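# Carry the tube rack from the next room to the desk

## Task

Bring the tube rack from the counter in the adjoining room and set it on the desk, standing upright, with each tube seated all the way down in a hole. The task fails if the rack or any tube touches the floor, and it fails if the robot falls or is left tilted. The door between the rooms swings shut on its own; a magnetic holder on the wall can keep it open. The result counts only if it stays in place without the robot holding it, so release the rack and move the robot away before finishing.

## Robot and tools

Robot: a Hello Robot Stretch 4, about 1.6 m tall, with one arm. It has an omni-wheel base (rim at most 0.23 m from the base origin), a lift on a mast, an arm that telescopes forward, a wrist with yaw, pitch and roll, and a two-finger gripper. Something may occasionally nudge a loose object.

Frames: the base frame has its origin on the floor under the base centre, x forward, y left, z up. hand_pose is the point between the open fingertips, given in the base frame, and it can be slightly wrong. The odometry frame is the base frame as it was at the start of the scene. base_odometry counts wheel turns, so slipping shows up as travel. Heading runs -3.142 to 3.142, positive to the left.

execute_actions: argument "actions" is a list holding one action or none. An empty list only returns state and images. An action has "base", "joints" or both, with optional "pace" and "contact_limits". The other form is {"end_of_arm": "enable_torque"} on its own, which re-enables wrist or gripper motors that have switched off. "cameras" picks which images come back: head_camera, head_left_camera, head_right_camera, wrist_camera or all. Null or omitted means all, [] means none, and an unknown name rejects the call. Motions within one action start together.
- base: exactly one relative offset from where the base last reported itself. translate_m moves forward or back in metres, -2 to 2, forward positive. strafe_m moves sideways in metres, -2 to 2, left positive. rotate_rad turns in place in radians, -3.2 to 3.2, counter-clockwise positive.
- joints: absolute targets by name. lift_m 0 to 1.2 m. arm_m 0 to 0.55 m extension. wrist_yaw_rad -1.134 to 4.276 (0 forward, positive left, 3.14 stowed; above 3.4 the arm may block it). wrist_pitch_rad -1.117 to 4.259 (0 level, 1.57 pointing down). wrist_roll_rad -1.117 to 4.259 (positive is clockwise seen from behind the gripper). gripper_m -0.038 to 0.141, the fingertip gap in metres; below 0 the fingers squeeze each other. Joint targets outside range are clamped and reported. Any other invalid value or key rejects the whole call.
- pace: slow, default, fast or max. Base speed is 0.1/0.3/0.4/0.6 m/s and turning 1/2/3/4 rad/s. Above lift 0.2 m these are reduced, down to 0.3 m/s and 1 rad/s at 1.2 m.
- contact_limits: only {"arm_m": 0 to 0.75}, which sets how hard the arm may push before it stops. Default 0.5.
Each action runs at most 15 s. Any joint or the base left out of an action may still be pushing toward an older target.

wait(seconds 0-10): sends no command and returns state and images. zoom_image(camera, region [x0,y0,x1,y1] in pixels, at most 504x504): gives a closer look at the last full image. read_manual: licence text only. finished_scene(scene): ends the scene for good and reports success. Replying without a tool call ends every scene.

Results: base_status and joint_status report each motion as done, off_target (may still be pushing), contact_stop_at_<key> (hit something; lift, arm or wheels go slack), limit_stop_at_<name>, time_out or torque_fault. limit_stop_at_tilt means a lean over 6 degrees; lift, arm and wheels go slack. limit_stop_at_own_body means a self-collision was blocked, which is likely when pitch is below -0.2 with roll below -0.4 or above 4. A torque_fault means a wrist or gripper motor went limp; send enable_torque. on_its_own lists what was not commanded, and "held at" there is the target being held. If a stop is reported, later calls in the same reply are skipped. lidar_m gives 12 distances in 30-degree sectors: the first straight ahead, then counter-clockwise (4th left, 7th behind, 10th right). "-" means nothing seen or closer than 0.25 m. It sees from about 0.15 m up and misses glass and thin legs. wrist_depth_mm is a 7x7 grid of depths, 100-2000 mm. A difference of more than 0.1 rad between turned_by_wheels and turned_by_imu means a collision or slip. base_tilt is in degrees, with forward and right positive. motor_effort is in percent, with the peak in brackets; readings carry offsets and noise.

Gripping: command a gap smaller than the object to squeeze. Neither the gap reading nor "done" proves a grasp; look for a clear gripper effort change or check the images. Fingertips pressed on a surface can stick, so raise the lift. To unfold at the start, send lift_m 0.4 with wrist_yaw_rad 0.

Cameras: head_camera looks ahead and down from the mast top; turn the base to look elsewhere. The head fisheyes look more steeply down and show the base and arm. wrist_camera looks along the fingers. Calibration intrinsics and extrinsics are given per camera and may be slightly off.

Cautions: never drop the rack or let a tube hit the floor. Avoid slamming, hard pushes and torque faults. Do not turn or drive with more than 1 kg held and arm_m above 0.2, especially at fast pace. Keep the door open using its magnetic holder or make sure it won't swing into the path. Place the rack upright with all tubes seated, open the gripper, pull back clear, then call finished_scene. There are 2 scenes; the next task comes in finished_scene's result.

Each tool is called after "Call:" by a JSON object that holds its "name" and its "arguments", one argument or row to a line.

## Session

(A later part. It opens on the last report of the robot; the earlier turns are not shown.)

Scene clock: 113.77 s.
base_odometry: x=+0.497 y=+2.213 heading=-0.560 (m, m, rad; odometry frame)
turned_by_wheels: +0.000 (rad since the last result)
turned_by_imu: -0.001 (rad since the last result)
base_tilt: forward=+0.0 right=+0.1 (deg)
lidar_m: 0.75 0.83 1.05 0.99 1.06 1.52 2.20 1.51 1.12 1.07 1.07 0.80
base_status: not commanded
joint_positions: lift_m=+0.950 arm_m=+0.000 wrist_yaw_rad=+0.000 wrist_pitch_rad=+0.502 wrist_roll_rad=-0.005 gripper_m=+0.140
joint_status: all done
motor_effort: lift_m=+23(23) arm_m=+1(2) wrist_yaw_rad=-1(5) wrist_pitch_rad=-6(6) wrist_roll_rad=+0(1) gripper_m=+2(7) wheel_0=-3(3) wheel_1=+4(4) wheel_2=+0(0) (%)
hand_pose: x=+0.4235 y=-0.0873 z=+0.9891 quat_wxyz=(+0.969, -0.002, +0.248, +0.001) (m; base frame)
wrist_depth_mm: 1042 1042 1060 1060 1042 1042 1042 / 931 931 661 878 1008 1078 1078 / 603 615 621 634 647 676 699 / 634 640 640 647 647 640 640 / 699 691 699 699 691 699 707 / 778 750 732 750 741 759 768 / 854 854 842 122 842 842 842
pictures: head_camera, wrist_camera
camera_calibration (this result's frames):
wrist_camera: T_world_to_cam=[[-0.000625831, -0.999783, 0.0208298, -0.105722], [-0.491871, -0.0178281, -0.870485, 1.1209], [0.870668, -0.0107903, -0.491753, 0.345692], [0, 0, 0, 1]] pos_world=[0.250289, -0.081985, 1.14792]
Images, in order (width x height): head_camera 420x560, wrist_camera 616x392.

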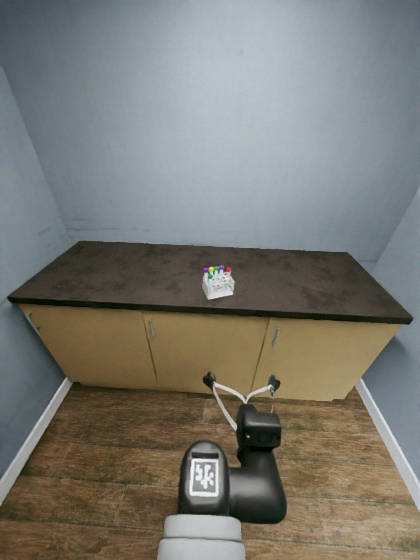

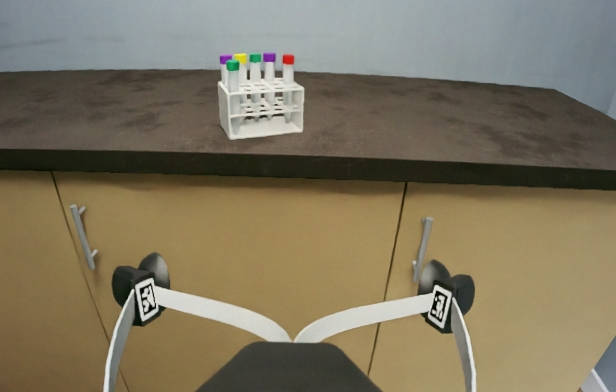

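Call:
{"name": "execute_actions", "arguments": {
  "actions": [
    {"base":{"rotate_rad":0.27},"joints":{"wrist_pitch_rad":0,"lift_m":0.82}}
  ],
  "cameras": []
}}

Call:
{"name": "execute_actions", "arguments": {
  "actions": [
    {"base":{"strafe_m":-0.18},"joints":{"arm_m":0.12}}
  ],
  "cameras": ["head_camera","wrist_camera"]
}}

Scene clock: 132.70 s.
base_odometry: x=+0.497 y=+2.213 heading=-0.291 (m, m, rad; odometry frame)
turned_by_wheels: +0.269 (rad since the last result)
turned_by_imu: +0.269 (rad since the last result)
base_tilt: forward=+0.1 right=+0.2 (deg)
lidar_m: 0.77 0.93 1.02 1.02 1.23 2.20 2.18 1.25 1.07 1.06 0.88 0.76
base_status: done
joint_positions: lift_m=+0.820 arm_m=+0.000 wrist_yaw_rad=+0.000 wrist_pitch_rad=+0.002 wrist_roll_rad=-0.005 gripper_m=+0.140
joint_status: all done
motor_effort: lift_m=+14(18) arm_m=+2(2) wrist_yaw_rad=-1(2) wrist_pitch_rad=-7(10) wrist_roll_rad=+0(0) gripper_m=+1(2) wheel_0=-6(10) wheel_1=-6(8) wheel_2=-4(10) (%)
hand_pose: x=+0.4591 y=-0.0874 z=+0.9979 quat_wxyz=(+1.000, -0.002, +0.001, +0.000) (m; base frame)
wrist_depth_mm: 1098 1336 1229 1182 1138 1025 1008 / 1098 1281 1255 1182 1118 1060 1008 / 1118 1336 1281 1205 1138 1078 1025 / 1118 1308 1308 1205 1098 1060 1008 / 741 788 831 866 647 931 931 / 715 640 591 559 525 496 480 / 707 654 615 123 554 517 500
pictures: none
No camera images: the call's "cameras" was empty. Leave "cameras" out to get every camera's image.

Scene clock: 134.57 s.
base_odometry: x=+0.445 y=+2.041 heading=-0.291 (m, m, rad; odometry frame)
turned_by_wheels: +0.000 (rad since the last result)
turned_by_imu: -0.001 (rad since the last result)
base_tilt: forward=+0.2 right=+0.1 (deg)
lidar_m: 0.71 0.88 1.19 1.18 1.41 2.28 2.25 1.00 0.90 0.91 0.83 0.72
base_status: done
joint_positions: lift_m=+0.820 arm_m=+0.118 wrist_yaw_rad=+0.000 wrist_pitch_rad=+0.002 wrist_roll_rad=-0.005 gripper_m=+0.140
joint_status: all done
motor_effort: lift_m=+14(14) arm_m=+9(9) wrist_yaw_rad=-1(2) wrist_pitch_rad=-6(7) wrist_roll_rad=+0(1) gripper_m=-2(1) wheel_0=+5(13) wheel_1=-4(12) wheel_2=+0(4) (%)
hand_pose: x=+0.5778 y=-0.0874 z=+0.9980 quat_wxyz=(+1.000, -0.002, +0.001, +0.000) (m; base frame)
wrist_depth_mm: 1205 1160 1078 991 946 917 866 / 1205 1138 1060 1025 960 904 878 / 1255 1160 1060 1025 960 904 866 / 1229 1138 1078 991 976 891 854 / 732 778 699 530 891 904 878 / 484 430 421 455 384 418 459 / 500 469 439 122 370 349 336
pictures: head_camera, wrist_camera
camera_calibration (this result's frames):
wrist_camera: T_world_to_cam=[[-0.0107677, -0.999783, 0.0178232, -0.0970174], [-0.0146668, -0.0176644, -0.999736, 1.05776], [0.999834, -0.0110263, -0.0144734, -0.33526], [0, 0, 0, 1]] pos_world=[0.349674, -0.0820083, 1.05436]
Images, in order (width x height): head_camera 420x560, wrist_camera 616x392.

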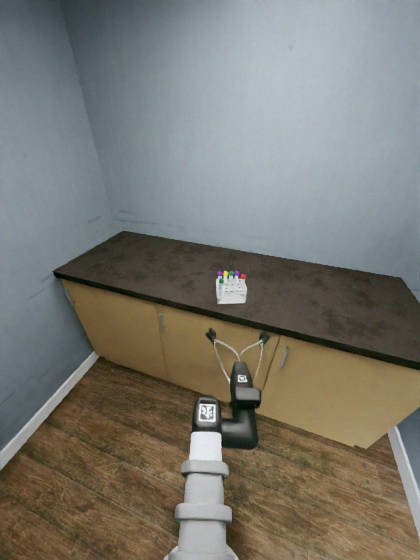

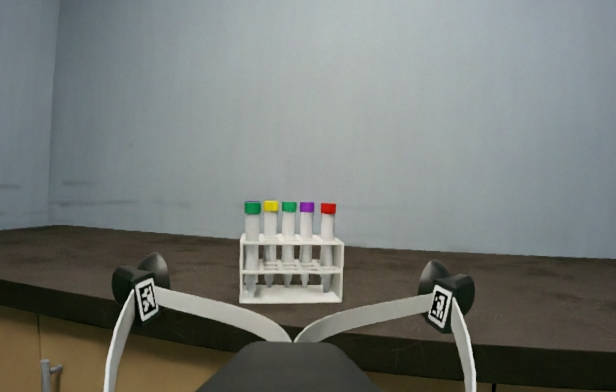

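Call:
{"name": "execute_actions", "arguments": {
  "actions": [
    {"base":{"strafe_m":0.006},"joints":{"arm_m":0.27,"lift_m":0.806}}
  ],
  "cameras": ["head_camera","wrist_camera"]
}}

Scene clock: 144.50 s.
base_odometry: x=+0.447 y=+2.047 heading=-0.291 (m, m, rad; odometry frame)
turned_by_wheels: +0.000 (rad since the last result)
turned_by_imu: -0.001 (rad since the last result)
base_tilt: forward=+0.1 right=+0.1 (deg)
lidar_m: 0.71 0.84 1.17 1.17 1.43 2.26 2.24 1.04 0.91 0.91 0.81 0.71
base_status: done
joint_positions: lift_m=+0.806 arm_m=+0.268 wrist_yaw_rad=+0.000 wrist_pitch_rad=+0.002 wrist_roll_rad=-0.005 gripper_m=+0.140
joint_status: all done
motor_effort: lift_m=+14(16) arm_m=+9(8) wrist_yaw_rad=+0(0) wrist_pitch_rad=-6(6) wrist_roll_rad=+0(1) gripper_m=+0(1) wheel_0=-1(9) wheel_1=+3(10) wheel_2=+0(1) (%)
hand_pose: x=+0.7278 y=-0.0874 z=+0.9840 quat_wxyz=(+1.000, -0.002, +0.001, +0.000) (m; base frame)
wrist_depth_mm: 1042 991 946 878 831 778 741 / 1060 976 917 866 820 778 741 / 1060 991 917 866 842 778 759 / 1060 991 931 866 820 788 750 / 647 699 615 377 820 768 741 / 359 312 329 362 332 375 407 / 297 279 282 123 294 273 287
pictures: head_camera, wrist_camera
camera_calibration (this result's frames):
wrist_camera: T_world_to_cam=[[-0.0107358, -0.999784, 0.017823, -0.0951666], [-0.0146409, -0.017665, -0.999737, 1.04595], [0.999835, -0.0109939, -0.0144481, -0.485454], [0, 0, 0, 1]] pos_world=[0.499666, -0.0820063, 1.04036]
Images, in order (width x height): head_camera 420x560, wrist_camera 616x392.

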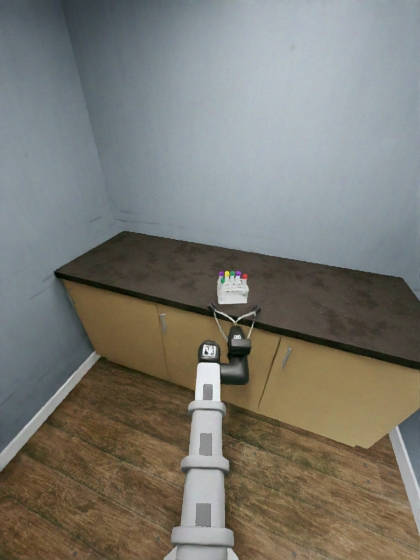

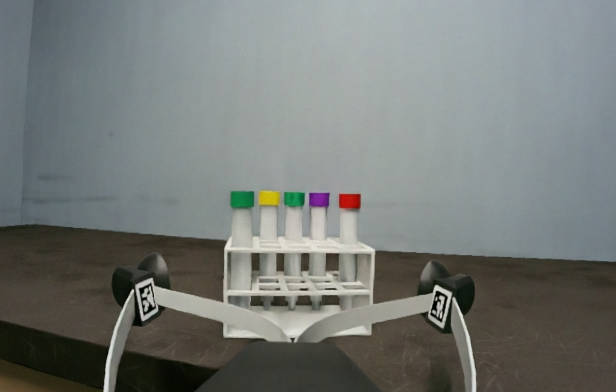

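Call:
{"name": "execute_actions", "arguments": {
  "actions": [
    {"base":{"strafe_m":-0.004},"joints":{"arm_m":0.345,"gripper_m":0.141},"pace":"slow"}
  ],
  "cameras": ["head_camera","wrist_camera"]
}}

Call:
{"name": "zoom_image", "arguments": {
  "camera": "head_camera",
  "region": [180, 250, 300, 340]
}}

Scene clock: 154.90 s.
base_odometry: x=+0.446 y=+2.043 heading=-0.291 (m, m, rad; odometry frame)
turned_by_wheels: +0.000 (rad since the last result)
turned_by_imu: -0.002 (rad since the last result)
base_tilt: forward=+0.0 right=+0.2 (deg)
lidar_m: 0.71 0.85 1.20 1.19 1.43 2.26 2.26 1.05 0.89 0.91 0.83 0.71
base_status: done
joint_positions: lift_m=+0.806 arm_m=+0.343 wrist_yaw_rad=+0.000 wrist_pitch_rad=+0.002 wrist_roll_rad=-0.005 gripper_m=+0.141
joint_status: all done
motor_effort: lift_m=+14(14) arm_m=+9(9) wrist_yaw_rad=+0(1) wrist_pitch_rad=-6(5) wrist_roll_rad=-1(0) gripper_m=-1(1) wheel_0=+8(10) wheel_1=-6(9) wheel_2=+0(1) (%)
hand_pose: x=+0.8028 y=-0.0874 z=+0.9840 quat_wxyz=(+1.000, -0.002, +0.001, +0.000) (m; base frame)
wrist_depth_mm: 976 904 842 798 759 715 683 / 960 904 842 809 750 715 683 / 976 904 854 798 759 723 683 / 991 917 831 778 750 715 691 / 654 699 303 309 732 707 683 / 359 315 255 304 266 343 410 / 265 260 264 123 274 273 287
pictures: head_camera, wrist_camera
camera_calibration (this result's frames):
wrist_camera: T_world_to_cam=[[-0.0107839, -0.999783, 0.017823, -0.0943369], [-0.0146418, -0.0176643, -0.999737, 1.04705], [0.999835, -0.0110421, -0.0144481, -0.560419], [0, 0, 0, 1]] pos_world=[0.57464, -0.0820092, 1.04036]
Images, in order (width x height): head_camera 420x560, wrist_camera 616x392.

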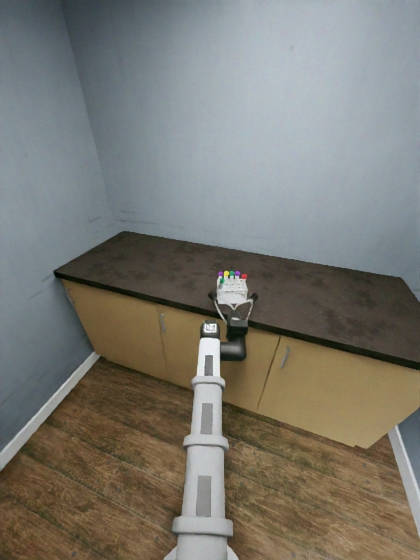

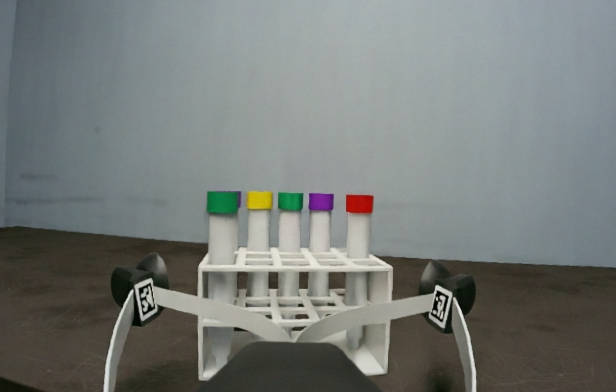

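Region (180, 250, 300, 340) of head_camera's 420x560 image, scaled by 4.200, with more detail than that image has; it fills the top 378 rows of this view, and the rest is white.

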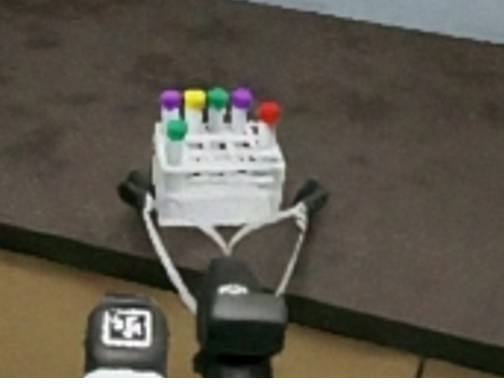

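Call:
{"name": "execute_actions", "arguments": {
  "actions": [
    {"joints":{"wrist_pitch_rad":0.1}}
  ],
  "cameras": []
}}

Call:
{"name": "execute_actions", "arguments": {
  "actions": [
    {"joints":{"arm_m":0.40},"pace":"slow","contact_limits":{"arm_m":0.2}}
  ],
  "cameras": ["head_camera","wrist_camera"]
}}

Call:
{"name": "zoom_image", "arguments": {
  "camera": "head_camera",
  "region": [180, 250, 300, 340]
}}

Scene clock: 168.90 s.
base_odometry: x=+0.446 y=+2.043 heading=-0.291 (m, m, rad; odometry frame)
turned_by_wheels: +0.000 (rad since the last result)
turned_by_imu: -0.001 (rad since the last result)
base_tilt: forward=+0.0 right=+0.2 (deg)
lidar_m: 0.72 0.87 1.19 1.18 1.41 2.27 2.24 1.02 0.89 0.90 0.83 0.73
base_status: not commanded
joint_positions: lift_m=+0.806 arm_m=+0.343 wrist_yaw_rad=+0.000 wrist_pitch_rad=+0.102 wrist_roll_rad=-0.005 gripper_m=+0.141
joint_status: all done
motor_effort: lift_m=+14(14) arm_m=+9(9) wrist_yaw_rad=-2(1) wrist_pitch_rad=-5(6) wrist_roll_rad=+0(0) gripper_m=-1(2) wheel_0=+8(8) wheel_1=-7(6) wheel_2=+0(0) (%)
hand_pose: x=+0.8013 y=-0.0874 z=+0.9552 quat_wxyz=(+0.999, -0.002, +0.051, +0.000) (m; base frame)
wrist_depth_mm: 917 878 809 778 732 699 647 / 946 878 831 778 732 707 661 / 960 891 831 778 732 707 676 / 842 878 301 304 741 715 683 / 407 427 271 306 382 477 477 / 266 240 249 287 258 259 297 / 217 207 220 123 229 215 -
pictures: none
No camera images: the call's "cameras" was empty. Leave "cameras" out to get every camera's image.

Scene clock: 170.67 s.
base_odometry: x=+0.446 y=+2.043 heading=-0.291 (m, m, rad; odometry frame)
turned_by_wheels: +0.000 (rad since the last result)
turned_by_imu: -0.001 (rad since the last result)
base_tilt: forward=+0.2 right=+0.1 (deg)
lidar_m: 0.73 0.87 1.18 1.19 1.41 2.26 2.25 1.05 0.91 0.90 0.84 0.72
base_status: not commanded
joint_positions: lift_m=+0.806 arm_m=+0.398 wrist_yaw_rad=+0.000 wrist_pitch_rad=+0.102 wrist_roll_rad=-0.005 gripper_m=+0.141
joint_status: all done
motor_effort: lift_m=+14(14) arm_m=+9(10) wrist_yaw_rad=+0(0) wrist_pitch_rad=-5(5) wrist_roll_rad=-1(1) gripper_m=+2(0) wheel_0=+8(8) wheel_1=-7(6) wheel_2=+0(0) (%)
contact_limits: arm_m 0.2
hand_pose: x=+0.8563 y=-0.0874 z=+0.9552 quat_wxyz=(+0.999, -0.002, +0.051, +0.000) (m; base frame)
wrist_depth_mm: 854 809 759 723 676 640 609 / 866 820 768 732 691 654 621 / 891 831 778 723 691 668 634 / 842 831 246 255 691 661 647 / 410 427 196 251 233 477 480 / 267 237 196 228 211 259 296 / 208 205 204 122 215 215 -
pictures: head_camera, wrist_camera
camera_calibration (this result's frames):
wrist_camera: T_world_to_cam=[[-0.00896109, -0.999783, 0.0188129, -0.0957563], [-0.114199, -0.0176674, -0.993301, 1.0982], [0.993417, -0.0110495, -0.114016, -0.513712], [0, 0, 0, 1]] pos_world=[0.634885, -0.0820095, 1.03407]
Images, in order (width x height): head_camera 420x560, wrist_camera 616x392.

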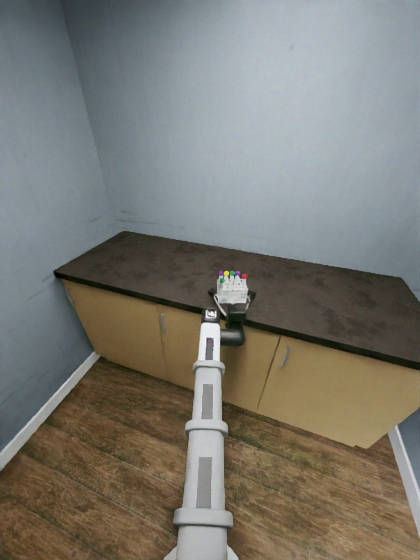

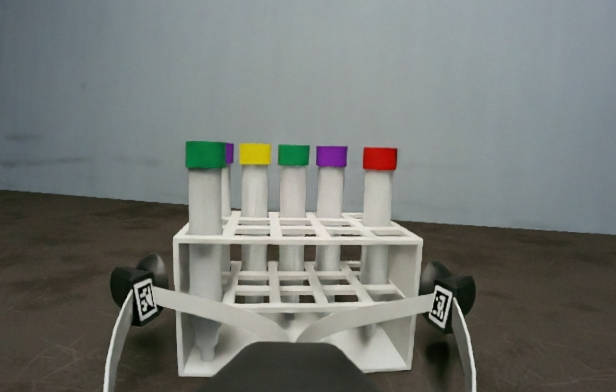

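Region (180, 250, 300, 340) of head_camera's 420x560 image, scaled by 4.200, with more detail than that image has; it fills the top 378 rows of this view, and the rest is white.

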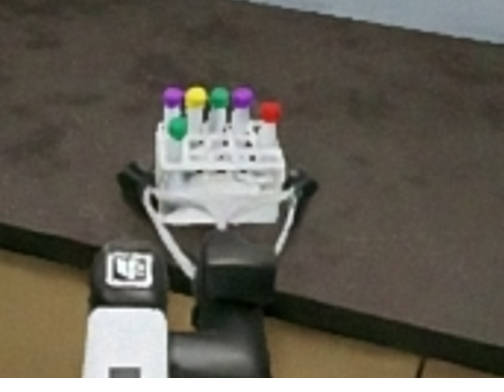

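Call:
{"name": "execute_actions", "arguments": {
  "actions": [
    {"joints":{"arm_m":0.412},"pace":"slow","contact_limits":{"arm_m":0.2}}
  ],
  "cameras": []
}}

Call:
{"name": "execute_actions", "arguments": {
  "actions": [
    {"joints":{"gripper_m":0.07}}
  ],
  "cameras": ["wrist_camera"]
}}

Scene clock: 175.60 s.
base_odometry: x=+0.446 y=+2.043 heading=-0.291 (m, m, rad; odometry frame)
turned_by_wheels: +0.000 (rad since the last result)
turned_by_imu: -0.002 (rad since the last result)
base_tilt: forward=+0.2 right=+0.1 (deg)
lidar_m: 0.72 0.82 1.18 1.18 1.40 2.27 2.27 1.07 0.89 0.89 0.83 0.70
base_status: not commanded
joint_positions: lift_m=+0.806 arm_m=+0.410 wrist_yaw_rad=+0.000 wrist_pitch_rad=+0.102 wrist_roll_rad=-0.005 gripper_m=+0.141
joint_status: all done
motor_effort: lift_m=+14(14) arm_m=+9(9) wrist_yaw_rad=-1(1) wrist_pitch_rad=-5(5) wrist_roll_rad=+0(1) gripper_m=+3(3) wheel_0=+8(8) wheel_1=-6(6) wheel_2=+0(0) (%)
contact_limits: arm_m 0.2
hand_pose: x=+0.8683 y=-0.0874 z=+0.9552 quat_wxyz=(+0.999, -0.002, +0.051, +0.000) (m; base frame)
wrist_depth_mm: 842 798 750 699 676 627 597 / 866 809 768 715 676 640 609 / 866 831 759 715 691 640 621 / 854 820 244 250 676 654 627 / 407 427 196 251 224 480 473 / 265 238 196 217 211 257 296 / 208 206 204 122 216 214 -
pictures: none
No camera images: the call's "cameras" was empty. Leave "cameras" out to get every camera's image.

Scene clock: 177.33 s.
base_odometry: x=+0.446 y=+2.043 heading=-0.291 (m, m, rad; odometry frame)
turned_by_wheels: +0.000 (rad since the last result)
turned_by_imu: -0.001 (rad since the last result)
base_tilt: forward=+0.2 right=+0.2 (deg)
lidar_m: 0.74 0.88 1.17 1.19 1.42 2.27 2.27 1.05 0.91 0.90 0.83 0.71
base_status: not commanded
joint_positions: lift_m=+0.806 arm_m=+0.410 wrist_yaw_rad=+0.000 wrist_pitch_rad=+0.103 wrist_roll_rad=-0.005 gripper_m=+0.071
joint_status: all done
motor_effort: lift_m=+14(14) arm_m=+9(9) wrist_yaw_rad=-1(0) wrist_pitch_rad=-9(9) wrist_roll_rad=-1(1) gripper_m=-35(31) wheel_0=+8(8) wheel_1=-6(6) wheel_2=+0(0) (%)
hand_pose: x=+0.8683 y=-0.0874 z=+0.9549 quat_wxyz=(+0.999, -0.002, +0.052, +0.000) (m; base frame)
wrist_depth_mm: 854 798 750 707 661 634 603 / 866 809 768 723 676 640 609 / 866 820 750 707 683 647 621 / 842 820 232 238 691 654 621 / 402 415 186 240 215 469 473 / 265 179 187 227 193 255 293 / 198 203 190 118 198 212 -
pictures: wrist_camera
camera_calibration (this result's frames):
wrist_camera: T_world_to_cam=[[-0.00893718, -0.999783, 0.0188246, -0.095674], [-0.11546, -0.0176677, -0.993155, 1.10016], [0.993272, -0.0110495, -0.115277, -0.524324], [0, 0, 0, 1]] pos_world=[0.646965, -0.0820095, 1.03399]
Images, in order (width x height): wrist_camera 616x392.

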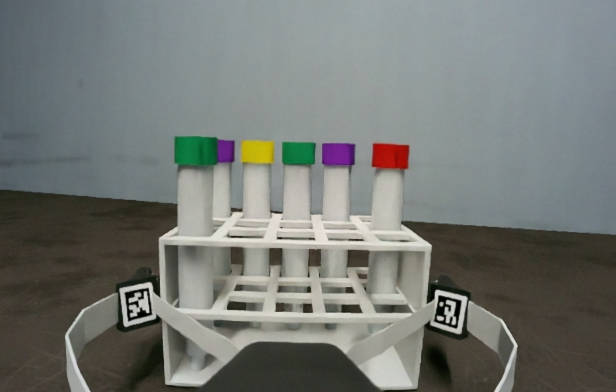

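Firm grip. Lift.

Call:
{"name": "execute_actions", "arguments": {
  "actions": [
    {"joints":{"lift_m":0.85},"pace":"slow"}
  ],
  "cameras": ["wrist_camera"]
}}

Call:
{"name": "execute_actions", "arguments": {
  "actions": [
    {"joints":{"arm_m":0.0},"pace":"slow"}
  ],
  "cameras": ["wrist_camera","head_camera"]
}}

Scene clock: 183.47 s.
base_odometry: x=+0.446 y=+2.043 heading=-0.291 (m, m, rad; odometry frame)
turned_by_wheels: +0.000 (rad since the last result)
turned_by_imu: -0.002 (rad since the last result)
base_tilt: forward=+0.2 right=+0.1 (deg)
lidar_m: 0.72 0.87 1.18 1.19 1.40 2.26 2.25 1.03 0.90 0.90 0.81 0.73
base_status: not commanded
joint_positions: lift_m=+0.850 arm_m=+0.410 wrist_yaw_rad=+0.000 wrist_pitch_rad=+0.103 wrist_roll_rad=-0.005 gripper_m=+0.071
joint_status: all done
motor_effort: lift_m=+23(19) arm_m=+8(8) wrist_yaw_rad=+0(2) wrist_pitch_rad=-10(10) wrist_roll_rad=-1(1) gripper_m=-35(33) wheel_0=+8(8) wheel_1=-6(6) wheel_2=+0(0) (%)
hand_pose: x=+0.8683 y=-0.0874 z=+0.9980 quat_wxyz=(+0.999, -0.002, +0.052, +0.000) (m; base frame)
wrist_depth_mm: 854 788 741 699 661 627 603 / 866 820 759 715 683 640 609 / 878 831 741 715 676 654 615 / 891 842 232 239 683 661 634 / 549 564 187 241 215 634 634 / 357 179 188 226 194 347 397 / 267 277 190 118 198 290 303
pictures: wrist_camera
camera_calibration (this result's frames):
wrist_camera: T_world_to_cam=[[-0.00893387, -0.999783, 0.0188261, -0.0964913], [-0.115637, -0.0176676, -0.993134, 1.14318], [0.993251, -0.0110495, -0.115454, -0.519148], [0, 0, 0, 1]] pos_world=[0.646976, -0.0820095, 1.07721]
Images, in order (width x height): wrist_camera 616x392.

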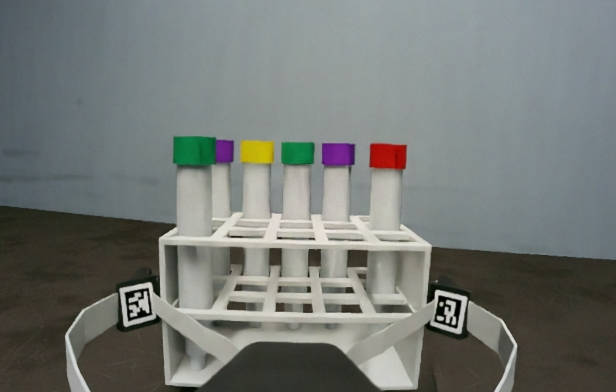

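Scene clock: 188.87 s.
base_odometry: x=+0.446 y=+2.043 heading=-0.291 (m, m, rad; odometry frame)
turned_by_wheels: +0.000 (rad since the last result)
turned_by_imu: -0.002 (rad since the last result)
base_tilt: forward=+0.1 right=+0.1 (deg)
lidar_m: 0.41 0.87 1.18 1.19 1.44 2.26 2.25 1.05 0.91 0.91 0.85 0.46
base_status: not commanded
joint_positions: lift_m=+0.850 arm_m=+0.002 wrist_yaw_rad=+0.000 wrist_pitch_rad=+0.103 wrist_roll_rad=-0.005 gripper_m=+0.071
joint_status: all done
motor_effort: lift_m=+23(23) arm_m=-9(8) wrist_yaw_rad=+1(1) wrist_pitch_rad=-10(10) wrist_roll_rad=+0(1) gripper_m=-32(31) wheel_0=+8(8) wheel_1=-7(6) wheel_2=+0(0) (%)
hand_pose: x=+0.4594 y=-0.0874 z=+0.9980 quat_wxyz=(+0.999, -0.002, +0.052, +0.000) (m; base frame)
wrist_depth_mm: 1255 1205 1138 1078 1025 960 917 / 1281 1229 1160 1098 1042 991 931 / 1308 1255 1138 1118 1042 991 960 / 1138 1205 233 238 1025 1025 976 / 647 603 187 240 216 647 647 / 676 179 188 226 194 452 445 / 683 627 190 118 197 488 466
pictures: head_camera, wrist_camera
camera_calibration (this result's frames):
wrist_camera: T_world_to_cam=[[-0.00894299, -0.999783, 0.0188266, -0.100143], [-0.11569, -0.0176664, -0.993128, 1.0959], [0.993245, -0.0110596, -0.115506, -0.113019], [0, 0, 0, 1]] pos_world=[0.238144, -0.0820102, 1.0772]
Images, in order (width x height): head_camera 420x560, wrist_camera 616x392.

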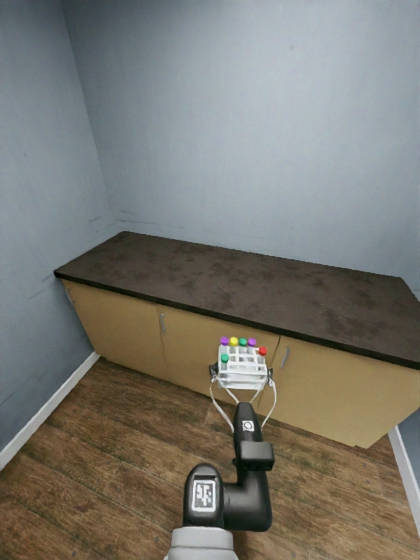

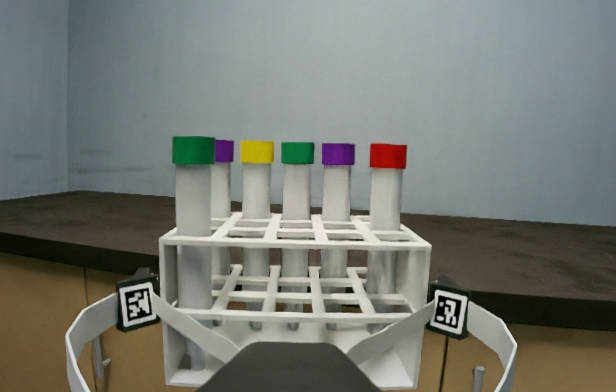

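Call:
{"name": "execute_actions", "arguments": {
  "actions": [
    {"base":{"rotate_rad":-0.30},"pace":"slow"}
  ],
  "cameras": []
}}

Call:
{"name": "execute_actions", "arguments": {
  "actions": [
    {"base":{"translate_m":-1.62}}
  ],
  "cameras": []
}}

Call:
{"name": "execute_actions", "arguments": {
  "actions": [
    {"base":{"rotate_rad":-1.571},"pace":"slow"}
  ],
  "cameras": ["head_camera","head_left_camera"]
}}

Scene clock: 200.77 s.
base_odometry: x=+0.446 y=+2.043 heading=-0.589 (m, m, rad; odometry frame)
turned_by_wheels: -0.298 (rad since the last result)
turned_by_imu: -0.302 (rad since the last result)
base_tilt: forward=+0.2 right=+0.2 (deg)
lidar_m: 0.44 0.77 1.04 1.18 1.23 1.67 2.22 1.29 0.94 0.89 0.93 0.46
base_status: done
joint_positions: lift_m=+0.850 arm_m=+0.002 wrist_yaw_rad=+0.000 wrist_pitch_rad=+0.103 wrist_roll_rad=-0.005 gripper_m=+0.071
joint_status: not commanded
motor_effort: lift_m=+23(23) arm_m=-9(9) wrist_yaw_rad=-1(1) wrist_pitch_rad=-10(10) wrist_roll_rad=-1(0) gripper_m=-33(32) wheel_0=+7(10) wheel_1=+6(10) wheel_2=+7(10) (%)
hand_pose: x=+0.4594 y=-0.0874 z=+0.9980 quat_wxyz=(+0.999, -0.002, +0.052, +0.000) (m; base frame)
wrist_depth_mm: 1025 1042 1042 1060 1078 1078 1078 / 1060 1060 1078 1078 1098 1098 1078 / 1042 1098 1060 1098 1118 1138 1118 / 1098 1078 233 238 1098 1138 1138 / 559 574 185 240 216 647 654 / 530 180 187 226 194 525 564 / 535 539 190 118 197 564 569
pictures: none
No camera images: the call's "cameras" was empty. Leave "cameras" out to get every camera's image.

Scene clock: 207.63 s.
base_odometry: x=-0.900 y=+2.944 heading=-0.590 (m, m, rad; odometry frame)
turned_by_wheels: -0.001 (rad since the last result)
turned_by_imu: -0.005 (rad since the last result)
base_tilt: forward=+0.2 right=+0.0 (deg)
lidar_m: 0.45 1.72 1.23 1.17 1.12 0.79 0.63 0.62 0.87 2.85 1.01 0.46
base_status: done
joint_positions: lift_m=+0.850 arm_m=+0.002 wrist_yaw_rad=+0.000 wrist_pitch_rad=+0.103 wrist_roll_rad=-0.005 gripper_m=+0.071
joint_status: not commanded
motor_effort: lift_m=+22(23) arm_m=-9(9) wrist_yaw_rad=+0(1) wrist_pitch_rad=-10(10) wrist_roll_rad=+0(0) gripper_m=-33(35) wheel_0=-4(6) wheel_1=-5(10) wheel_2=+2(14) (%)
hand_pose: x=+0.4594 y=-0.0874 z=+0.9981 quat_wxyz=(+0.999, -0.002, +0.052, +0.000) (m; base frame)
wrist_depth_mm: 1863 - - - - 1576 1160 / 1921 - - - - 1618 1160 / 1921 - - - - 1576 1160 / 1983 - 232 238 - 1618 1205 / - - 188 240 215 1576 1138 / 1863 179 187 225 195 1308 1138 / 1708 1808 190 118 197 1537 1118
pictures: none
No camera images: the call's "cameras" was empty. Leave "cameras" out to get every camera's image.

Scene clock: 210.50 s.
base_odometry: x=-0.900 y=+2.944 heading=-2.159 (m, m, rad; odometry frame)
turned_by_wheels: -1.570 (rad since the last result)
turned_by_imu: -1.579 (rad since the last result)
base_tilt: forward=+0.1 right=+0.2 (deg)
lidar_m: 0.44 1.00 1.31 2.35 1.71 1.22 1.16 1.14 0.82 0.62 0.65 0.45
base_status: done
joint_positions: lift_m=+0.850 arm_m=+0.002 wrist_yaw_rad=+0.000 wrist_pitch_rad=+0.103 wrist_roll_rad=-0.005 gripper_m=+0.071
joint_status: not commanded
motor_effort: lift_m=+23(23) arm_m=-9(9) wrist_yaw_rad=+0(1) wrist_pitch_rad=-9(10) wrist_roll_rad=-1(0) gripper_m=-35(33) wheel_0=+6(10) wheel_1=+5(9) wheel_2=+5(9) (%)
hand_pose: x=+0.4594 y=-0.0874 z=+0.9981 quat_wxyz=(+0.999, -0.002, +0.052, +0.000) (m; base frame)
wrist_depth_mm: 699 - - - - 1336 715 / 699 - - - - 1336 715 / 707 - - - - 1366 715 / 723 - 232 238 - 1366 691 / 732 - 185 239 215 1336 691 / 707 179 187 227 194 809 683 / 707 1808 190 118 198 1281 668
pictures: head_camera, head_left_camera
Images, in order (width x height): head_camera 420x560, head_left_camera 420x672.

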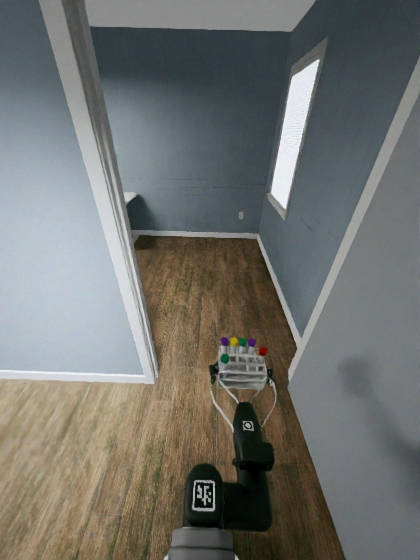

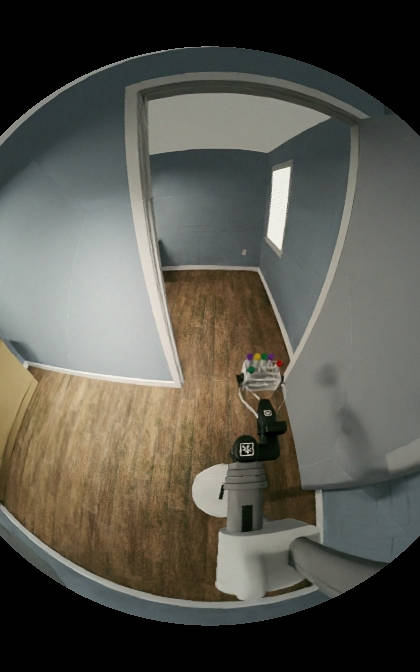

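Call:
{"name": "execute_actions", "arguments": {
  "actions": [
    {"base":{"strafe_m":-0.08}}
  ],
  "cameras": []
}}

Call:
{"name": "execute_actions", "arguments": {
  "actions": [
    {"base":{"translate_m":1.75}}
  ],
  "cameras": ["head_left_camera"]
}}

Call:
{"name": "execute_actions", "arguments": {
  "actions": [
    {"base":{"strafe_m":1.7}}
  ],
  "cameras": ["head_camera","wrist_camera"]
}}

Scene clock: 217.50 s.
base_odometry: x=-0.967 y=+2.988 heading=-2.159 (m, m, rad; odometry frame)
turned_by_wheels: +0.000 (rad since the last result)
turned_by_imu: -0.003 (rad since the last result)
base_tilt: forward=+0.2 right=+0.0 (deg)
lidar_m: 0.40 1.02 1.30 2.43 1.72 1.23 1.17 1.04 0.73 0.53 0.56 0.44
base_status: done
joint_positions: lift_m=+0.850 arm_m=+0.002 wrist_yaw_rad=+0.000 wrist_pitch_rad=+0.103 wrist_roll_rad=-0.005 gripper_m=+0.071
joint_status: not commanded
motor_effort: lift_m=+23(23) arm_m=-9(9) wrist_yaw_rad=-1(0) wrist_pitch_rad=-10(9) wrist_roll_rad=+0(0) gripper_m=-31(30) wheel_0=+4(9) wheel_1=-4(12) wheel_2=+0(4) (%)
hand_pose: x=+0.4594 y=-0.0874 z=+0.9981 quat_wxyz=(+0.999, -0.002, +0.052, +0.000) (m; base frame)
wrist_depth_mm: - - - - - 1205 580 / - - - - - 1205 585 / - - - - - 1205 591 / - - 232 239 1661 1182 585 / - - 187 240 215 1182 591 / 809 179 188 227 194 661 580 / 788 1756 190 118 198 820 574
pictures: none
No camera images: the call's "cameras" was empty. Leave "cameras" out to get every camera's image.

Scene clock: 224.83 s.
base_odometry: x=-1.937 y=+1.533 heading=-2.159 (m, m, rad; odometry frame)
turned_by_wheels: +0.001 (rad since the last result)
turned_by_imu: -0.001 (rad since the last result)
base_tilt: forward=+0.1 right=+0.1 (deg)
lidar_m: 0.43 1.83 1.64 2.73 0.97 0.82 2.82 0.87 0.70 0.67 0.71 0.45
base_status: done
joint_positions: lift_m=+0.850 arm_m=+0.002 wrist_yaw_rad=+0.000 wrist_pitch_rad=+0.103 wrist_roll_rad=-0.005 gripper_m=+0.071
joint_status: not commanded
motor_effort: lift_m=+23(22) arm_m=-9(9) wrist_yaw_rad=+0(1) wrist_pitch_rad=-10(9) wrist_roll_rad=-1(1) gripper_m=-37(35) wheel_0=+5(9) wheel_1=+4(11) wheel_2=-2(12) (%)
hand_pose: x=+0.4594 y=-0.0874 z=+0.9981 quat_wxyz=(+0.999, -0.002, +0.052, +0.000) (m; base frame)
wrist_depth_mm: 1430 1464 1499 1499 1499 1160 842 / 1430 1537 1537 1537 1499 1182 842 / 1499 1537 1537 1537 1537 1182 842 / 1537 1576 233 240 1576 1160 842 / 1576 1576 186 240 216 1160 820 / 1661 180 187 227 193 946 820 / 1576 1618 190 118 197 1118 820
pictures: head_left_camera
Images, in order (width x height): head_left_camera 420x672.

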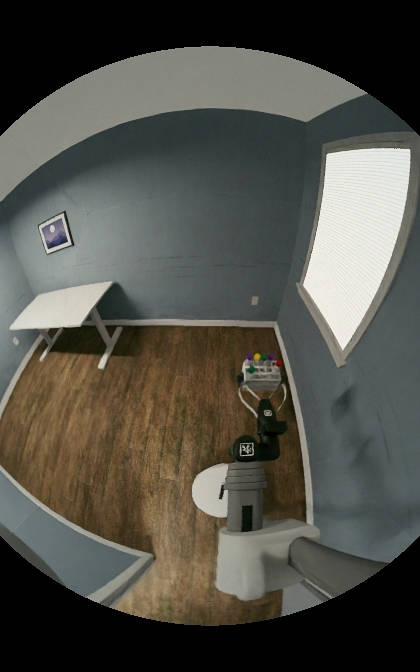

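Scene clock: 231.83 s.
base_odometry: x=-0.523 y=+0.590 heading=-2.159 (m, m, rad; odometry frame)
turned_by_wheels: +0.000 (rad since the last result)
turned_by_imu: +0.000 (rad since the last result)
base_tilt: forward=+0.1 right=+0.2 (deg)
lidar_m: 0.45 1.06 1.42 1.34 0.98 0.72 0.67 0.70 0.97 2.37 2.44 0.46
base_status: done
joint_positions: lift_m=+0.850 arm_m=+0.002 wrist_yaw_rad=+0.000 wrist_pitch_rad=+0.103 wrist_roll_rad=-0.005 gripper_m=+0.071
joint_status: not commanded
motor_effort: lift_m=+22(22) arm_m=-9(9) wrist_yaw_rad=-1(2) wrist_pitch_rad=-9(9) wrist_roll_rad=+0(1) gripper_m=-30(33) wheel_0=-3(13) wheel_1=+3(14) wheel_2=+0(2) (%)
hand_pose: x=+0.4594 y=-0.0874 z=+0.9981 quat_wxyz=(+0.999, -0.002, +0.052, +0.000) (m; base frame)
wrist_depth_mm: 1464 1464 1464 1499 1499 1499 1499 / 1464 1464 1464 1537 1537 1576 1537 / 1537 1499 1499 1499 1537 1537 1576 / 1499 1576 232 239 1576 1576 1618 / 1205 1205 187 240 216 1661 1661 / 831 179 189 227 193 1661 1708 / 1618 1618 190 118 197 1661 1661
pictures: head_camera, wrist_camera
camera_calibration (this result's frames):
wrist_camera: T_world_to_cam=[[-0.00892452, -0.999783, 0.0188335, -0.100155], [-0.115716, -0.0176751, -0.993125, 1.09598], [0.993242, -0.0110425, -0.115533, -0.112939], [0, 0, 0, 1]] pos_world=[0.238105, -0.0820087, 1.07729]
Images, in order (width x height): head_camera 420x560, wrist_camera 616x392.

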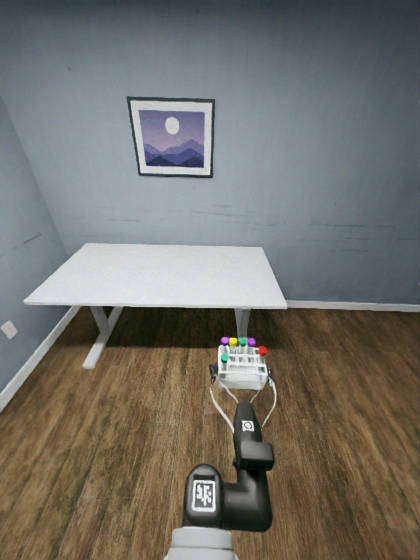

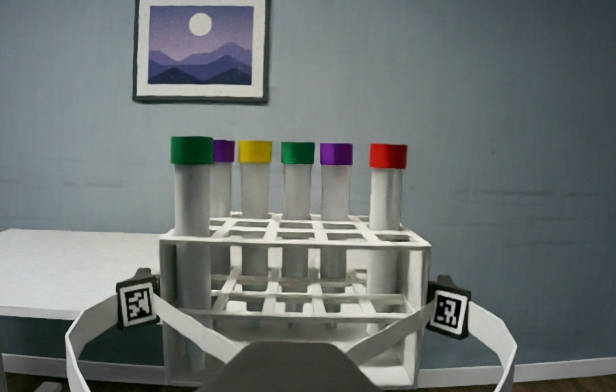

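Call:
{"name": "execute_actions", "arguments": {
  "actions": [
    {"base":{"strafe_m":0.45},"joints":{"lift_m":0.72}}
  ],
  "cameras": []
}}

Call:
{"name": "execute_actions", "arguments": {
  "actions": [
    {"base":{"translate_m":0.55},"joints":{"arm_m":0.2}}
  ],
  "cameras": ["head_camera","wrist_camera"]
}}

Scene clock: 241.23 s.
base_odometry: x=-0.149 y=+0.340 heading=-2.159 (m, m, rad; odometry frame)
turned_by_wheels: +0.000 (rad since the last result)
turned_by_imu: -0.003 (rad since the last result)
base_tilt: forward=+0.2 right=+0.1 (deg)
lidar_m: 0.41 1.01 0.94 0.90 0.95 0.72 0.68 0.73 0.99 2.76 2.60 0.44
base_status: done
joint_positions: lift_m=+0.720 arm_m=+0.002 wrist_yaw_rad=+0.000 wrist_pitch_rad=+0.103 wrist_roll_rad=-0.005 gripper_m=+0.071
joint_status: all done
motor_effort: lift_m=+15(20) arm_m=-9(9) wrist_yaw_rad=-1(0) wrist_pitch_rad=-10(10) wrist_roll_rad=+0(1) gripper_m=-34(33) wheel_0=-4(14) wheel_1=+3(14) wheel_2=+0(1) (%)
hand_pose: x=+0.4594 y=-0.0874 z=+0.8687 quat_wxyz=(+0.999, -0.002, +0.052, +0.000) (m; base frame)
wrist_depth_mm: 1464 1464 1499 1464 1537 1576 1499 / 1464 1499 1499 1499 1537 1537 1537 / 1464 1499 1537 1576 1537 1576 1576 / 1430 1576 234 238 1308 1576 1661 / 854 809 188 241 216 991 991 / 1430 179 189 227 194 1205 1661 / 1464 1464 189 118 197 1537 1708
pictures: none
No camera images: the call's "cameras" was empty. Leave "cameras" out to get every camera's image.

Scene clock: 244.57 s.
base_odometry: x=-0.454 y=-0.117 heading=-2.159 (m, m, rad; odometry frame)
turned_by_wheels: +0.000 (rad since the last result)
turned_by_imu: +0.000 (rad since the last result)
base_tilt: forward=+0.1 right=+0.2 (deg)
lidar_m: 0.44 0.45 0.63 0.89 0.95 1.29 1.23 1.29 1.77 2.80 0.65 0.45
base_status: done
joint_positions: lift_m=+0.720 arm_m=+0.198 wrist_yaw_rad=+0.000 wrist_pitch_rad=+0.103 wrist_roll_rad=-0.005 gripper_m=+0.071
joint_status: all done
motor_effort: lift_m=+16(15) arm_m=+9(8) wrist_yaw_rad=-1(1) wrist_pitch_rad=-11(10) wrist_roll_rad=+0(0) gripper_m=-33(35) wheel_0=+4(11) wheel_1=+5(12) wheel_2=-3(12) (%)
hand_pose: x=+0.6563 y=-0.0874 z=+0.8687 quat_wxyz=(+0.999, -0.002, +0.052, +0.000) (m; base frame)
wrist_depth_mm: 778 788 798 798 809 809 820 / 798 798 798 820 820 842 831 / 809 820 820 831 831 842 854 / 831 820 232 238 854 866 866 / 750 831 188 241 216 878 878 / 492 180 189 226 195 477 544 / 370 377 190 118 197 397 415
pictures: head_camera, wrist_camera
camera_calibration (this result's frames):
wrist_camera: T_world_to_cam=[[-0.00885621, -0.999783, 0.0188336, -0.0959855], [-0.115713, -0.0176832, -0.993125, 0.990238], [0.993243, -0.0109746, -0.115531, -0.323477], [0, 0, 0, 1]] pos_world=[0.435025, -0.0820042, 0.947866]
Images, in order (width x height): head_camera 420x560, wrist_camera 616x392.

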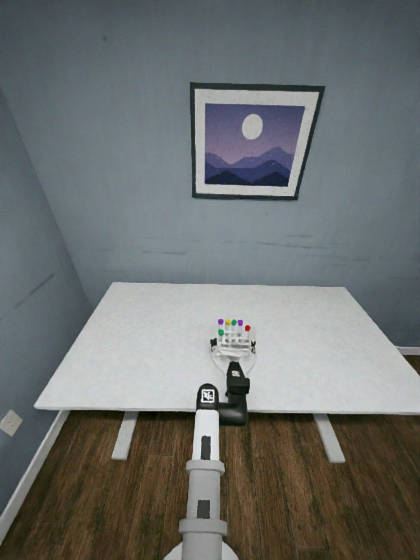

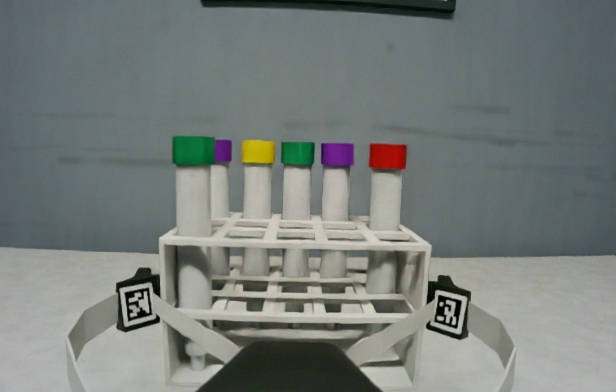

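Call:
{"name": "execute_actions", "arguments": {
  "actions": [
    {"joints":{"lift_m":0.64},"pace":"slow"}
  ],
  "cameras": ["wrist_camera"]
}}

Scene clock: 251.50 s.
base_odometry: x=-0.454 y=-0.117 heading=-2.159 (m, m, rad; odometry frame)
turned_by_wheels: +0.000 (rad since the last result)
turned_by_imu: -0.002 (rad since the last result)
base_tilt: forward=+0.2 right=+0.1 (deg)
lidar_m: 0.45 0.46 0.63 0.91 0.93 1.31 1.24 1.29 1.77 2.80 0.65 0.46
base_status: not commanded
joint_positions: lift_m=+0.640 arm_m=+0.198 wrist_yaw_rad=+0.000 wrist_pitch_rad=+0.103 wrist_roll_rad=-0.005 gripper_m=+0.071
joint_status: all done
motor_effort: lift_m=+14(18) arm_m=+8(9) wrist_yaw_rad=-1(1) wrist_pitch_rad=-10(9) wrist_roll_rad=+0(0) gripper_m=-35(30) wheel_0=+4(4) wheel_1=+4(5) wheel_2=-3(4) (%)
hand_pose: x=+0.6563 y=-0.0874 z=+0.7888 quat_wxyz=(+0.999, -0.002, +0.052, +0.000) (m; base frame)
wrist_depth_mm: 788 778 798 798 798 809 820 / 798 798 820 820 820 831 831 / 820 809 820 831 831 854 854 / 820 820 233 237 842 854 866 / 484 496 187 239 216 564 569 / 319 179 188 227 193 307 353 / 237 243 190 118 198 255 270
pictures: wrist_camera
camera_calibration (this result's frames):
wrist_camera: T_world_to_cam=[[-0.00885641, -0.999783, 0.0188335, -0.0944801], [-0.115713, -0.0176831, -0.993125, 0.910867], [0.993243, -0.0109748, -0.115532, -0.332712], [0, 0, 0, 1]] pos_world=[0.435027, -0.0820042, 0.867946]
Images, in order (width x height): wrist_camera 616x392.

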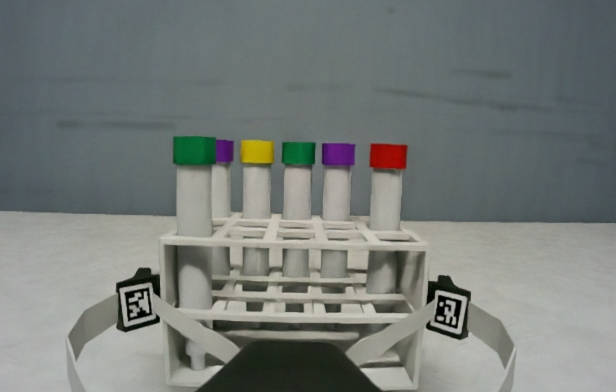

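Call:
{"name": "execute_actions", "arguments": {
  "actions": [
    {"joints":{"lift_m":0.62},"pace":"slow"}
  ],
  "cameras": []
}}

Scene clock: 256.33 s.
base_odometry: x=-0.454 y=-0.117 heading=-2.159 (m, m, rad; odometry frame)
turned_by_wheels: +0.000 (rad since the last result)
turned_by_imu: -0.001 (rad since the last result)
base_tilt: forward=+0.2 right=+0.0 (deg)
lidar_m: 0.41 0.46 0.62 0.89 0.93 1.30 1.21 1.28 1.77 2.81 0.69 0.48
base_status: not commanded
joint_positions: lift_m=+0.620 arm_m=+0.198 wrist_yaw_rad=+0.000 wrist_pitch_rad=+0.103 wrist_roll_rad=-0.005 gripper_m=+0.071
joint_status: all done
motor_effort: lift_m=+14(13) arm_m=+8(9) wrist_yaw_rad=+0(1) wrist_pitch_rad=-9(10) wrist_roll_rad=+0(1) gripper_m=-37(34) wheel_0=+4(4) wheel_1=+5(5) wheel_2=-3(4) (%)
hand_pose: x=+0.6563 y=-0.0874 z=+0.7688 quat_wxyz=(+0.999, -0.002, +0.052, +0.000) (m; base frame)
wrist_depth_mm: 798 788 798 809 809 809 820 / 798 798 809 820 831 831 842 / 809 820 820 820 831 842 866 / 820 820 233 238 831 866 866 / 418 433 187 239 216 484 488 / 276 179 188 226 194 264 304 / 205 211 190 118 197 221 -
pictures: none
No camera images: the call's "cameras" was empty. Leave "cameras" out to get every camera's image.

Call:
{"name": "execute_actions", "arguments": {
  "actions": [
    {"joints":{"lift_m":0.615},"pace":"slow"}
  ],
  "cameras": []
}}

Call:
{"name": "execute_actions", "arguments": {
  "actions": [
    {"joints":{"gripper_m":0.141},"pace":"slow"}
  ],
  "cameras": ["wrist_camera"]
}}

Call:
{"name": "execute_actions", "arguments": {
  "actions": [
    {"joints":{"arm_m":0.0}}
  ],
  "cameras": ["wrist_camera","head_camera"]
}}

Scene clock: 261.43 s.
base_odometry: x=-0.454 y=-0.117 heading=-2.159 (m, m, rad; odometry frame)
turned_by_wheels: +0.000 (rad since the last result)
turned_by_imu: -0.001 (rad since the last result)
base_tilt: forward=+0.1 right=+0.3 (deg)
lidar_m: 0.43 0.46 0.64 0.89 0.95 1.29 1.23 1.26 1.75 2.80 0.68 0.48
base_status: not commanded
joint_positions: lift_m=+0.615 arm_m=+0.198 wrist_yaw_rad=+0.000 wrist_pitch_rad=+0.103 wrist_roll_rad=-0.005 gripper_m=+0.071
joint_status: all done
motor_effort: lift_m=+14(18) arm_m=+9(8) wrist_yaw_rad=-2(0) wrist_pitch_rad=-9(10) wrist_roll_rad=-1(1) gripper_m=-33(34) wheel_0=+4(4) wheel_1=+4(5) wheel_2=-4(4) (%)
hand_pose: x=+0.6563 y=-0.0874 z=+0.7638 quat_wxyz=(+0.999, -0.002, +0.052, +0.000) (m; base frame)
wrist_depth_mm: 788 788 798 798 798 809 831 / 798 809 809 809 831 831 831 / 809 820 831 831 842 842 854 / 809 820 232 237 842 854 854 / 404 413 187 240 215 466 473 / 263 180 187 227 194 253 293 / 196 201 190 118 197 212 -
pictures: none
No camera images: the call's "cameras" was empty. Leave "cameras" out to get every camera's image.

Scene clock: 264.97 s.
base_odometry: x=-0.454 y=-0.117 heading=-2.159 (m, m, rad; odometry frame)
turned_by_wheels: +0.000 (rad since the last result)
turned_by_imu: -0.001 (rad since the last result)
base_tilt: forward=+0.1 right=+0.1 (deg)
lidar_m: 0.46 0.45 0.65 0.89 0.97 1.28 1.22 1.28 1.78 2.81 0.67 0.50
base_status: not commanded
joint_positions: lift_m=+0.615 arm_m=+0.198 wrist_yaw_rad=+0.000 wrist_pitch_rad=+0.102 wrist_roll_rad=-0.005 gripper_m=+0.141
joint_status: all done
motor_effort: lift_m=+14(14) arm_m=+9(8) wrist_yaw_rad=-1(1) wrist_pitch_rad=-5(10) wrist_roll_rad=+0(1) gripper_m=+3(33) wheel_0=+4(4) wheel_1=+5(5) wheel_2=-4(4) (%)
hand_pose: x=+0.6564 y=-0.0874 z=+0.7642 quat_wxyz=(+0.999, -0.002, +0.051, +0.000) (m; base frame)
wrist_depth_mm: 788 788 809 809 809 820 820 / 809 798 809 809 820 831 842 / 809 831 820 820 831 854 866 / 820 820 249 253 842 866 854 / 404 424 206 250 232 473 473 / 266 238 204 226 205 257 293 / 208 206 205 122 215 214 -
pictures: wrist_camera
camera_calibration (this result's frames):
wrist_camera: T_world_to_cam=[[-0.00888625, -0.999783, 0.0188192, -0.0939872], [-0.114151, -0.0176827, -0.993306, 0.885621], [0.993424, -0.010975, -0.113969, -0.336907], [0, 0, 0, 1]] pos_world=[0.434951, -0.0820042, 0.843064]
Images, in order (width x height): wrist_camera 616x392.

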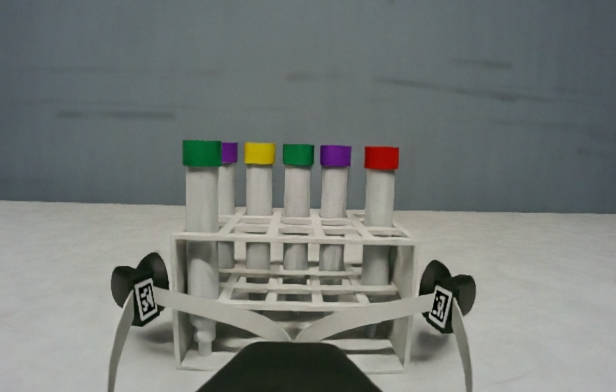

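Scene clock: 266.67 s.
base_odometry: x=-0.454 y=-0.117 heading=-2.159 (m, m, rad; odometry frame)
turned_by_wheels: +0.000 (rad since the last result)
turned_by_imu: -0.001 (rad since the last result)
base_tilt: forward=+0.0 right=+0.2 (deg)
lidar_m: 0.45 0.46 0.61 0.90 0.96 1.29 1.23 1.30 1.76 2.79 0.65 0.51
base_status: not commanded
joint_positions: lift_m=+0.615 arm_m=+0.002 wrist_yaw_rad=+0.000 wrist_pitch_rad=+0.102 wrist_roll_rad=-0.005 gripper_m=+0.141
joint_status: all done
motor_effort: lift_m=+14(14) arm_m=-9(9) wrist_yaw_rad=-1(1) wrist_pitch_rad=-6(7) wrist_roll_rad=-1(1) gripper_m=+0(2) wheel_0=+4(4) wheel_1=+5(5) wheel_2=-4(4) (%)
hand_pose: x=+0.4595 y=-0.0874 z=+0.7641 quat_wxyz=(+0.999, -0.002, +0.051, +0.000) (m; base frame)
wrist_depth_mm: 960 976 976 991 991 1008 1008 / 991 991 991 1008 1025 1008 1008 / 991 991 1025 1025 1008 1042 1060 / 854 891 768 442 1025 1042 1060 / 410 430 399 410 473 484 480 / 268 242 254 296 260 259 298 / 225 229 231 123 238 243 246
pictures: head_camera, wrist_camera
camera_calibration (this result's frames):
wrist_camera: T_world_to_cam=[[-0.00905928, -0.999782, 0.0188226, -0.0957097], [-0.114529, -0.0176621, -0.993263, 0.863177], [0.993379, -0.011154, -0.114344, -0.141007], [0, 0, 0, 1]] pos_world=[0.238066, -0.082016, 0.84304]
Images, in order (width x height): head_camera 420x560, wrist_camera 616x392.

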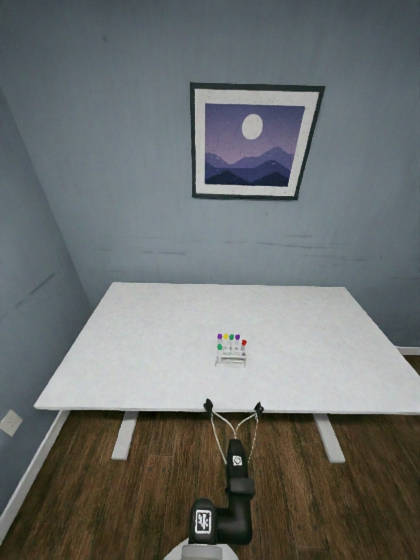

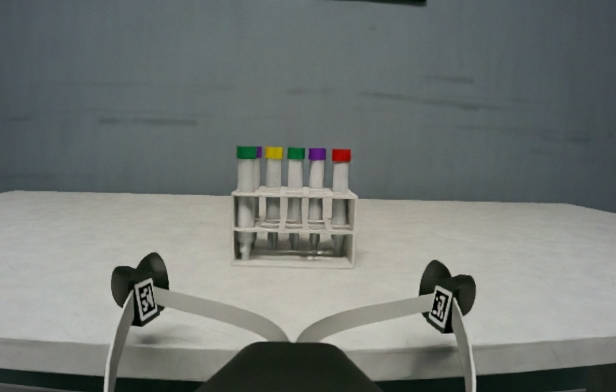

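Call:
{"name": "zoom_image", "arguments": {
  "camera": "wrist_camera",
  "region": [215, 135, 375, 275]
}}

Region (215, 135, 375, 275) of wrist_camera's 616x392 image, scaled by 3.150; it fills the top 441 rows of this view, and the rest is white.

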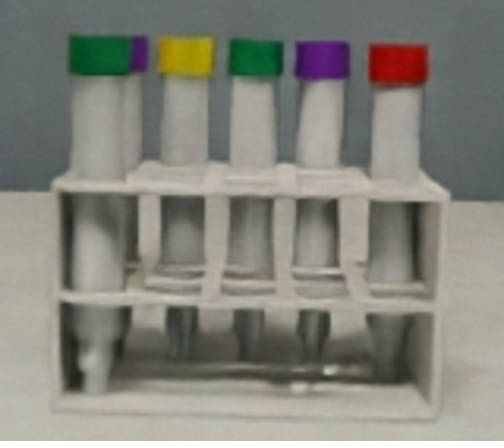

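All seated.

Call:
{"name": "execute_actions", "arguments": {
  "actions": [
    {"base":{"translate_m":-0.3},"pace":"fast"}
  ],
  "cameras": []
}}

Call:
{"name": "finished_scene", "arguments": {
  "scene": 1
}}

Scene clock: 274.07 s.
base_odometry: x=-0.287 y=+0.132 heading=-2.159 (m, m, rad; odometry frame)
turned_by_wheels: +0.000 (rad since the last result)
turned_by_imu: -0.002 (rad since the last result)
base_tilt: forward=+0.1 right=+0.2 (deg)
lidar_m: 0.72 0.78 0.94 0.88 0.95 0.99 0.93 0.97 1.32 2.81 1.13 0.74
base_status: done
joint_positions: lift_m=+0.615 arm_m=+0.002 wrist_yaw_rad=+0.000 wrist_pitch_rad=+0.102 wrist_roll_rad=-0.005 gripper_m=+0.141
joint_status: not commanded
motor_effort: lift_m=+14(15) arm_m=-9(9) wrist_yaw_rad=+0(0) wrist_pitch_rad=-6(7) wrist_roll_rad=+0(1) gripper_m=+5(1) wheel_0=-4(9) wheel_1=-3(12) wheel_2=+3(15) (%)
hand_pose: x=+0.4594 y=-0.0874 z=+0.7641 quat_wxyz=(+0.999, -0.002, +0.051, +0.000) (m; base frame)
wrist_depth_mm: 1229 1255 1281 1281 1281 1308 1308 / 1255 1255 1255 1281 1308 1308 1308 / 1308 1281 1308 1308 1336 1336 1366 / 842 917 946 732 1078 1182 1366 / 842 535 569 591 603 627 634 / 904 1336 1366 1366 1366 991 1160 / 904 1397 1366 122 1366 1397 1464
pictures: none
No camera images: the call's "cameras" was empty. Leave "cameras" out to get every camera's image.

The scene is finished: the task was done.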